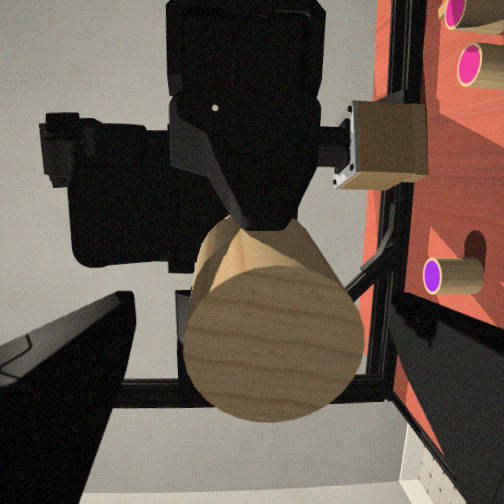

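Request:
{"method": "execute_actions", "body": {
  "actions": [
    {"rows":[[-0.416,1.783,0.708,1.1,0,0,-0.3,-0.233,1.404,0.70,0.704,0,1.571,0.5],[-0.416,1.783,0.708,1.1,0,0,-0.3,-0.233,1.404,0.70,0.704,0,1.571,0.4],[-0.416,1.783,0.708,1.1,0,0,-0.3,-0.233,1.404,0.70,0.704,0,1.571,0.32],[-0.416,1.783,0.708,1.1,0,0,-0.3,-0.233,1.404,0.70,0.704,0,1.571,0.25],[-0.416,1.783,0.708,1.1,0,0,-0.3,-0.233,1.404,0.70,0.704,0,1.571,0.2],[-0.416,1.783,0.708,1.1,0,0,-0.3,-0.233,1.404,0.70,0.704,0,1.571,0.15],[-0.416,1.783,0.708,1.1,0,0,-0.3,-0.233,1.404,0.70,0.704,0,1.571,0.1],[-0.416,1.783,0.708,1.1,0,0,-0.3,-0.233,1.404,0.70,0.704,0,1.571,0.06],[-0.416,1.783,0.708,1.1,0,0,-0.3,-0.233,1.404,0.70,0.704,0,1.571,0.03],[-0.416,1.783,0.708,1.1,0,0,-0.3,-0.233,1.404,0.70,0.704,0,1.571,-0.05],[-0.416,1.783,0.708,1.1,0,0,-0.3,-0.233,1.404,0.70,0.704,0,1.571,-0.15],[-0.416,1.783,0.708,1.1,0,0,-0.3,-0.233,1.404,0.70,0.704,0,1.571,-0.3]],"steps":15}
  ],
  "pictures": false
}}

Request:
{"method": "execute_actions", "body": {
  "actions": [
    {"rows":[[-0.416,1.783,0.708,1.1,0,0,0.6,-0.233,1.404,0.70,0.704,0,1.571,-0.3]],"steps":7}
  ],
  "pictures": false
}}

Request:
{"method": "execute_actions", "body": {
  "actions": [
    {"rows":[[-0.416,1.71,0.63,1.1,0,0,0.6,-0.233,1.404,0.70,0.704,0,1.571,-0.3],[-0.416,1.635,0.55,1.1,0,0,0.6,-0.233,1.404,0.70,0.704,0,1.571,-0.3],[-0.416,1.555,0.47,1.1,0,0,0.6,-0.233,1.404,0.70,0.704,0,1.571,-0.3],[-0.416,1.477,0.39,1.1,0,0,0.6,-0.233,1.404,0.70,0.704,0,1.571,-0.3]],"steps":8}
  ],
  "pictures": false
}}

Request:
{"method": "execute_actions", "body": {
  "actions": [
    {"rows":[[-0.93,1.1,0.8,-0.87,0,0,0.35,-0.05,1.3,1.3,-1.251,0,0,-0.3]],"steps":15}
  ],
  "pictures": false
}}

Request:
{"method": "execute_actions", "body": {
  "actions": [
    {"rows":[[-0.93,1.1,0.8,-0.87,0,0,0.35,-0.05,1.3,1.3,-1.251,0,0,-0.3]],"steps":15}
  ],
  "pictures": false
}}

Request:
{"method": "execute_actions", "body": {
  "actions": [
    {"rows":[[-0.93,1.548,0.847,-0.87,0,0,0.35,-0.05,1.822,1.502,-1.251,0,0,-0.3]],"steps":15}
  ],
  "pictures": false
}}

Request:
{"method": "execute_actions", "body": {
  "actions": [
    {"rows":[[-0.93,1.573,0.828,-0.83,0,0,0.35,-0.05,1.828,1.47,-1.21,0,0,-0.3],[-0.93,1.598,0.81,-0.787,0,0,0.35,-0.05,1.835,1.437,-1.17,0,0,-0.3],[-0.93,1.623,0.792,-0.745,0,0,0.35,-0.05,1.842,1.404,-1.13,0,0,-0.3],[-0.93,1.648,0.775,-0.703,0,0,0.35,-0.05,1.85,1.37,-1.09,0,0,-0.3],[-0.93,1.673,0.757,-0.66,0,0,0.35,-0.05,1.857,1.338,-1.051,0,0,-0.3],[-0.93,1.698,0.74,-0.62,0,0,0.35,-0.05,1.868,1.316,-1.02,0,0,-0.3],[-0.93,1.72,0.725,-0.583,0,0,0.35,-0.05,1.878,1.297,-0.995,0,0,-0.3],[-0.93,1.74,0.712,-0.55,0,0,0.35,-0.05,1.887,1.28,-0.972,0,0,-0.3],[-0.93,1.755,0.702,-0.525,0,0,0.35,-0.05,1.893,1.268,-0.955,0,0,-0.3],[-0.93,1.765,0.696,-0.508,0,0,0.35,-0.05,1.897,1.261,-0.943,0,0,-0.3],[-0.93,1.772,0.693,-0.496,0,0,0.35,-0.05,1.899,1.257,-0.935,0,0,-0.3]],"steps":15}
  ],
  "pictures": false
}}

Request:
{"method": "execute_actions", "body": {
  "actions": [
    {"steps":4}
  ]
}}

Scene clock: 944.30 s of 17941.00 s.
left_arm: end_effector_position=(-0.0731, -0.0158, +0.3016) grip_measured=+0.018 end_effector_quat_wxyz=(+0.654, -0.007, -0.006, -0.756) end_effector_velocity=(+0.000, +0.001, -0.001) end_effector_angular_velocity=(+0.008, +0.006, +0.005) | right_arm: end_effector_position=(-0.0776, -0.0823, +0.2988) grip_measured=+0.005 end_effector_quat_wxyz=(+0.540, +0.538, +0.458, +0.457) end_effector_velocity=(-0.004, -0.000, +0.006) end_effector_angular_velocity=(+0.016, -0.010, +0.024)
Joint positions: left_arm=[-0.418  1.779  0.7    1.098 -0.004  0.001  0.04 ] | right_arm=[-0.231  1.399  0.693  0.703  0.001  1.57   0.039]
Joint velocities: left_arm=[-0.002 -0.002 -0.002 -0.007 -0.007 -0.007 -0.   ] | right_arm=[ 0.002 -0.007  0.002  0.007 -0.022 -0.007 -0.   ]
Joint torques (N m, as the arm reports them, + toward a larger angle): left_arm=[ 0.13 -6.02  7.06  2.18  0.15 -0.06] | right_arm=[-0.26 -5.47  7.98  1.49 -0.06 -0.01]
Motor temperatures (°C, as the motors report them): left_arm=[30 46 40 43 28 30] | right_arm=[32 40 40 43 28 29]
Heat: left arm: hottest shoulder 46 °C (+1.0 °C/min); right arm: hottest wrist pitch 43 °C (+2.0 °C/min).
Steps of this call (steps 1 to 15: the robot went on to your last target; steps 16 to 548: nothing new was sent; steps 549 to 563: all 15 steps of this action). Readings (joint positions):
549: left_arm=[-0.418 1.779 0.700 1.097 -0.004 0.001] | right_arm=[-0.223 1.399 0.693 0.704 0.001 1.570]
550: left_arm=[-0.418 1.779 0.700 1.097 -0.004 0.001] | right_arm=[-0.224 1.399 0.693 0.704 0.001 1.570]
552: left_arm=[-0.418 1.779 0.700 1.097 -0.004 0.001] | right_arm=[-0.228 1.399 0.693 0.704 0.001 1.570]
556: left_arm=[-0.418 1.779 0.700 1.097 -0.004 0.001] | right_arm=[-0.231 1.399 0.693 0.704 0.001 1.570]
563: the state above

Scene clock: 944.53 s of 17941.00 s.
left_arm: end_effector_position=(-0.0731, -0.0158, +0.3016) grip_measured=+0.513 end_effector_quat_wxyz=(+0.654, -0.007, -0.006, -0.756) end_effector_velocity=(+0.000, +0.001, -0.001) end_effector_angular_velocity=(+0.008, +0.006, +0.005) | right_arm: end_effector_position=(-0.0776, -0.0823, +0.2988) grip_measured=+0.005 end_effector_quat_wxyz=(+0.540, +0.538, +0.458, +0.457) end_effector_velocity=(-0.000, -0.001, -0.002) end_effector_angular_velocity=(-0.006, +0.008, +0.005)
Joint positions: left_arm=[-0.418  1.779  0.7    1.098 -0.004  0.001  0.064] | right_arm=[-0.231  1.399  0.693  0.703  0.001  1.57   0.039]
Joint velocities: left_arm=[-0.002 -0.002 -0.002 -0.007 -0.007 -0.007  0.176] | right_arm=[-0.002 -0.002 -0.002 -0.007 -0.007  0.007  0.   ]
Joint torques (N m, as the arm reports them, + toward a larger angle): left_arm=[ 0.17 -6.03  7.08  2.18  0.16 -0.04] | right_arm=[-0.28 -5.47  7.98  1.48 -0.04  0.01]
Motor temperatures (°C, as the motors report them): left_arm=[30 46 40 43 28 30] | right_arm=[32 40 40 43 28 29]
Heat: left arm: hottest shoulder 46 °C (+1.0 °C/min); right arm: hottest wrist pitch 43 °C (+2.0 °C/min).
Steps of this call (steps 1 to 7: all 7 steps of this action). Readings (joint positions):
1: left_arm=[-0.418 1.779 0.700 1.098 -0.004 0.001] | right_arm=[-0.231 1.399 0.693 0.703 0.001 1.570]
2: left_arm=[-0.418 1.779 0.700 1.098 -0.004 0.001] | right_arm=[-0.231 1.399 0.693 0.703 0.001 1.570]
4: left_arm=[-0.418 1.779 0.700 1.098 -0.004 0.001] | right_arm=[-0.231 1.399 0.693 0.703 0.001 1.570]
7: the state above

Scene clock: 944.80 s of 17941.00 s.
left_arm: end_effector_position=(-0.0622, +0.0571, +0.3060) grip_measured=+0.598 end_effector_quat_wxyz=(+0.654, -0.007, -0.006, -0.756) end_effector_velocity=(+0.016, +0.078, +0.000) end_effector_angular_velocity=(-0.009, +0.024, +0.024) | right_arm: end_effector_position=(-0.0776, -0.0823, +0.2988) grip_measured=+0.005 end_effector_quat_wxyz=(+0.540, +0.538, +0.458, +0.457) end_effector_velocity=(-0.002, -0.000, +0.001) end_effector_angular_velocity=(+0.008, +0.006, +0.010)
Joint positions: left_arm=[-0.418  1.501  0.418  1.102 -0.004  0.001  0.068] | right_arm=[-0.231  1.399  0.693  0.703  0.001  1.57   0.039]
Joint velocities: left_arm=[ 0.002 -0.315 -0.295 -0.007 -0.022 -0.022  0.001] | right_arm=[ 0.002 -0.002 -0.002  0.007 -0.007  0.007 -0.   ]
Joint torques (N m, as the arm reports them, + toward a larger angle): left_arm=[ 0.17 -4.6   5.37  1.85  0.15 -0.04] | right_arm=[-0.25 -5.49  8.    1.45 -0.03 -0.01]
Motor temperatures (°C, as the motors report them): left_arm=[30 46 40 43 28 30] | right_arm=[32 40 40 43 28 29]
Heat: left arm: hottest shoulder 46 °C (+1.0 °C/min); right arm: hottest wrist pitch 43 °C (+2.0 °C/min).
Steps of this call (steps 1 to 8: all 8 steps of this action). Readings (joint positions):
1: left_arm=[-0.418 1.771 0.691 1.098 -0.004 0.001] | right_arm=[-0.231 1.399 0.693 0.703 0.001 1.570]
2: left_arm=[-0.418 1.745 0.662 1.098 -0.004 0.001] | right_arm=[-0.231 1.399 0.693 0.703 0.001 1.570]
4: left_arm=[-0.418 1.640 0.548 1.097 -0.004 0.001] | right_arm=[-0.231 1.399 0.693 0.703 0.001 1.570]
8: the state above

Scene clock: 945.30 s of 17941.00 s.
left_arm: end_effector_position=(-0.2275, +0.1455, +0.4743) grip_measured=+0.351 end_effector_quat_wxyz=(+0.445, -0.062, -0.031, -0.893) end_effector_velocity=(-0.083, +0.105, -0.163) end_effector_angular_velocity=(+1.035, -0.765, -0.338) | right_arm: end_effector_position=(-0.1519, -0.0902, +0.4341) grip_measured=+0.005 end_effector_quat_wxyz=(+0.682, +0.163, +0.275, +0.657) end_effector_velocity=(+0.003, -0.097, -0.316) end_effector_angular_velocity=(-1.687, -2.144, +0.346)
Joint positions: left_arm=[-0.914  1.106  0.792  0.453  0.002  0.001  0.056] | right_arm=[-0.052  1.285  1.299 -0.176 -0.001  0.633  0.039]
Joint velocities: left_arm=[-0.359 -0.359  0.266 -1.912 -0.022 -0.007 -0.   ] | right_arm=[-0.007 -0.081  0.168 -1.971 -0.007 -2.147 -0.   ]
Joint torques (N m, as the arm reports them, + toward a larger angle): left_arm=[ 1.   -1.69  6.43  0.98 -0.06 -0.06] | right_arm=[ 0.11 -3.14  6.21  0.76 -0.03 -0.08]
Motor temperatures (°C, as the motors report them): left_arm=[30 46 40 43 28 30] | right_arm=[32 40 40 43 28 29]
Heat: left arm: hottest shoulder 46 °C (+1.0 °C/min); right arm: hottest wrist pitch 43 °C (+2.0 °C/min).
Steps of this call (steps 1 to 15: all 15 steps of this action). Readings (joint positions):
1: left_arm=[-0.428 1.481 0.428 1.068 -0.010 0.001] | right_arm=[-0.220 1.392 0.712 0.660 0.011 1.536]
2: left_arm=[-0.457 1.459 0.449 1.018 -0.012 0.001] | right_arm=[-0.192 1.386 0.741 0.607 0.012 1.489]
4: left_arm=[-0.523 1.407 0.508 0.958 -0.010 0.001] | right_arm=[-0.130 1.371 0.818 0.512 0.003 1.388]
8: left_arm=[-0.655 1.284 0.634 0.828 -0.010 0.001] | right_arm=[-0.060 1.332 1.036 0.268 -0.001 1.131]
15: the state above

Scene clock: 945.80 s of 17941.00 s.
left_arm: end_effector_position=(-0.1873, +0.2053, +0.2840) grip_measured=+0.350 end_effector_quat_wxyz=(+0.402, +0.367, +0.180, -0.819) end_effector_velocity=(+0.202, +0.264, -0.297) end_effector_angular_velocity=(+1.617, -1.235, -0.002) | right_arm: end_effector_position=(-0.1500, -0.2141, +0.2670) grip_measured=+0.005 end_effector_quat_wxyz=(+0.588, -0.388, +0.387, +0.594) end_effector_velocity=(+0.008, -0.277, -0.134) end_effector_angular_velocity=(-1.403, -0.069, +0.049)
Joint positions: left_arm=[-0.927  1.101  0.8   -0.543  0.001  0.001  0.056] | right_arm=[-0.052  1.3    1.301 -1.162 -0.     0.009  0.039]
Joint velocities: left_arm=[-0.002 -0.002 -0.007 -2.029  0.007 -0.007 -0.   ] | right_arm=[-0.002  0.002 -0.046 -1.355  0.022 -0.066  0.   ]
Joint torques (N m, as the arm reports them, + toward a larger angle): left_arm=[-0.21 -3.31  7.53  1.47 -0.02 -0.06] | right_arm=[ 0.21 -4.74  7.02  1.24  0.   -0.08]
Motor temperatures (°C, as the motors report them): left_arm=[30 46 40 43 28 30] | right_arm=[32 40 40 43 28 29]
Heat: left arm: hottest shoulder 46 °C (+1.0 °C/min); right arm: hottest wrist pitch 43 °C (+2.0 °C/min).
Steps of this call (steps 1 to 15: all 15 steps of this action). Readings (joint positions):
1: left_arm=[-0.921 1.098 0.798 0.390 0.002 0.001] | right_arm=[-0.052 1.284 1.302 -0.242 -0.001 0.563]
2: left_arm=[-0.924 1.095 0.800 0.324 0.002 0.001] | right_arm=[-0.052 1.285 1.302 -0.310 -0.001 0.493]
4: left_arm=[-0.926 1.097 0.800 0.186 0.001 0.001] | right_arm=[-0.052 1.294 1.302 -0.446 -0.001 0.354]
8: left_arm=[-0.927 1.101 0.800 -0.079 0.001 0.001] | right_arm=[-0.052 1.300 1.302 -0.711 -0.001 0.098]
15: the state above

Scene clock: 946.30 s of 17941.00 s.
left_arm: end_effector_position=(-0.1515, +0.2519, +0.1602) grip_measured=+0.350 end_effector_quat_wxyz=(+0.311, +0.634, +0.312, -0.635) end_effector_velocity=(+0.004, +0.004, -0.000) end_effector_angular_velocity=(+0.013, -0.019, +0.005) | right_arm: end_effector_position=(-0.1508, -0.1605, +0.1641) grip_measured=+0.005 end_effector_quat_wxyz=(+0.492, -0.508, +0.502, +0.498) end_effector_velocity=(-0.001, +0.018, +0.040) end_effector_angular_velocity=(+0.139, +0.010, +0.019)
Joint positions: left_arm=[-0.927  1.542  0.841 -0.868  0.001  0.001  0.056] | right_arm=[-0.052  1.832  1.492 -1.251 -0.     0.003  0.039]
Joint velocities: left_arm=[-0.002 -0.002 -0.002 -0.022 -0.007 -0.007 -0.   ] | right_arm=[-0.002 -0.061  0.085 -0.007 -0.007 -0.022 -0.   ]
Joint torques (N m, as the arm reports them, + toward a larger angle): left_arm=[-0.26 -4.06  6.6   0.43 -0.01 -0.06] | right_arm=[ 0.18 -9.19  6.75  0.07 -0.02 -0.07]
Motor temperatures (°C, as the motors report them): left_arm=[30 46 40 43 28 30] | right_arm=[32 40 40 43 28 29]
Heat: left arm: hottest shoulder 46 °C (+1.0 °C/min); right arm: hottest wrist pitch 43 °C (+2.0 °C/min).
Steps of this call (steps 1 to 15: all 15 steps of this action). Readings (joint positions):
1: left_arm=[-0.927 1.130 0.808 -0.617 0.001 0.001] | right_arm=[-0.052 1.332 1.330 -1.221 -0.000 0.006]
2: left_arm=[-0.927 1.179 0.825 -0.674 0.001 0.001] | right_arm=[-0.052 1.380 1.382 -1.233 -0.000 0.005]
4: left_arm=[-0.927 1.308 0.844 -0.776 0.001 0.001] | right_arm=[-0.052 1.496 1.469 -1.212 -0.000 0.004]
8: left_arm=[-0.927 1.516 0.841 -0.852 0.001 0.001] | right_arm=[-0.052 1.719 1.500 -1.242 -0.000 0.003]
15: the state above

Scene clock: 946.80 s of 17941.00 s.
left_arm: end_effector_position=(-0.1527, +0.2506, +0.0817) grip_measured=+0.350 end_effector_quat_wxyz=(+0.310, +0.637, +0.313, -0.633) end_effector_velocity=(-0.014, -0.019, -0.005) end_effector_angular_velocity=(-0.095, +0.064, +0.005) | right_arm: end_effector_position=(-0.1509, -0.1598, +0.0882) grip_measured=+0.005 end_effector_quat_wxyz=(+0.495, -0.505, +0.499, +0.501) end_effector_velocity=(-0.002, +0.036, -0.004) end_effector_angular_velocity=(+0.168, +0.010, +0.024)
Joint positions: left_arm=[-0.928  1.766  0.697 -0.508  0.001  0.001  0.056] | right_arm=[-0.052  1.895  1.262 -0.946 -0.     0.003  0.039]
Joint velocities: left_arm=[-0.002  0.012 -0.012  0.139 -0.007 -0.007 -0.   ] | right_arm=[ 0.002  0.002 -0.012  0.183 -0.007 -0.022 -0.   ]
Joint torques (N m, as the arm reports them, + toward a larger angle): left_arm=[-0.25 -4.75  4.18  0.64 -0.01 -0.05] | right_arm=[ 0.16 -8.15  5.45  0.28 -0.04 -0.07]
Motor temperatures (°C, as the motors report them): left_arm=[30 46 40 43 28 30] | right_arm=[32 40 40 43 28 29]
Heat: left arm: hottest shoulder 46 °C (+1.0 °C/min); right arm: hottest wrist pitch 43 °C (+2.0 °C/min).
Steps of this call (steps 1 to 15: all 15 steps of this action). Readings (joint positions):
1: left_arm=[-0.928 1.546 0.840 -0.863 0.001 0.001] | right_arm=[-0.052 1.831 1.492 -1.244 -0.000 0.003]
2: left_arm=[-0.928 1.554 0.836 -0.841 0.001 0.001] | right_arm=[-0.052 1.831 1.485 -1.222 -0.000 0.003]
4: left_arm=[-0.928 1.587 0.818 -0.773 0.001 0.001] | right_arm=[-0.052 1.831 1.448 -1.158 -0.000 0.003]
8: left_arm=[-0.928 1.685 0.752 -0.631 0.001 0.001] | right_arm=[-0.052 1.852 1.337 -1.036 -0.000 0.003]
15: the state above

Scene clock: 946.93 s of 17941.00 s.
left_arm: end_effector_position=(-0.1538, +0.2491, +0.0816) grip_measured=+0.350 end_effector_quat_wxyz=(+0.311, +0.634, +0.311, -0.636) end_effector_velocity=(+0.000, +0.003, -0.001) end_effector_angular_velocity=(+0.014, -0.002, +0.005) | right_arm: end_effector_position=(-0.1509, -0.1579, +0.0882) grip_measured=+0.005 end_effector_quat_wxyz=(+0.497, -0.503, +0.497, +0.504) end_effector_velocity=(-0.000, -0.003, -0.001) end_effector_angular_velocity=(-0.012, +0.007, -0.010)
Joint positions: left_arm=[-0.928  1.766  0.697 -0.499  0.001  0.001  0.056] | right_arm=[-0.052  1.895  1.262 -0.937 -0.     0.003  0.039]
Joint velocities: left_arm=[-0.002  0.002 -0.002 -0.007  0.007 -0.007 -0.   ] | right_arm=[-0.002  0.002 -0.002 -0.007 -0.007  0.007  0.   ]
Joint torques (N m, as the arm reports them, + toward a larger angle): left_arm=[-0.24 -4.48  4.04  0.61 -0.01 -0.06] | right_arm=[ 0.19 -8.09  5.32  0.19 -0.02 -0.06]
Motor temperatures (°C, as the motors report them): left_arm=[30 46 40 43 28 30] | right_arm=[32 40 40 43 28 29]
Heat: left arm: hottest shoulder 46 °C (+1.0 °C/min); right arm: hottest wrist pitch 43 °C (+2.0 °C/min).
Steps of this call (steps 1 to 4: the robot went on to your last target). Readings (joint positions):
1: left_arm=[-0.928 1.766 0.697 -0.504 0.001 0.001] | right_arm=[-0.052 1.895 1.262 -0.940 -0.000 0.003]
2: left_arm=[-0.928 1.766 0.697 -0.501 0.001 0.001] | right_arm=[-0.052 1.895 1.262 -0.938 -0.000 0.003]
4: the state above

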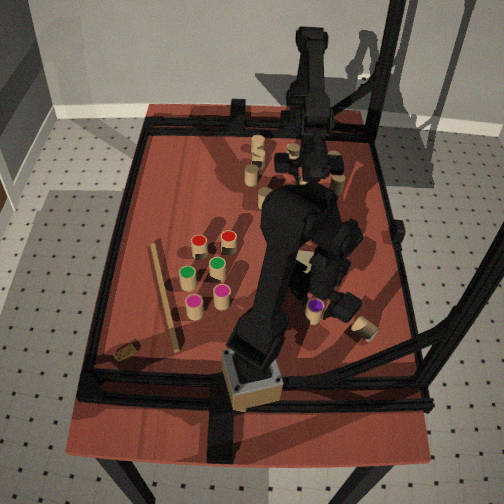

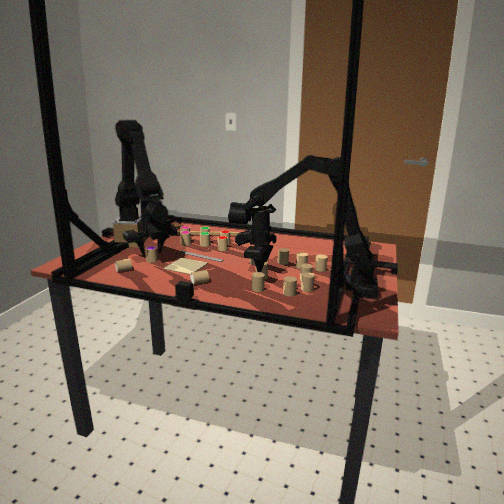

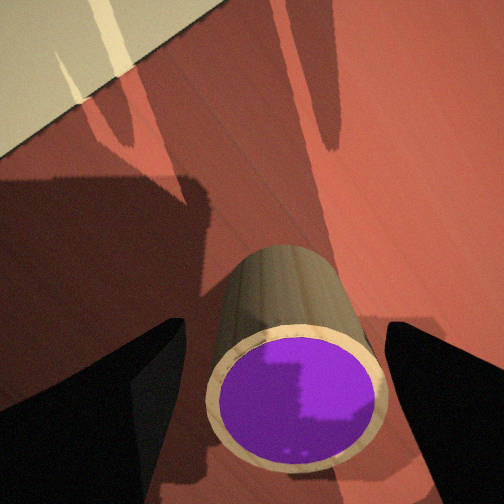

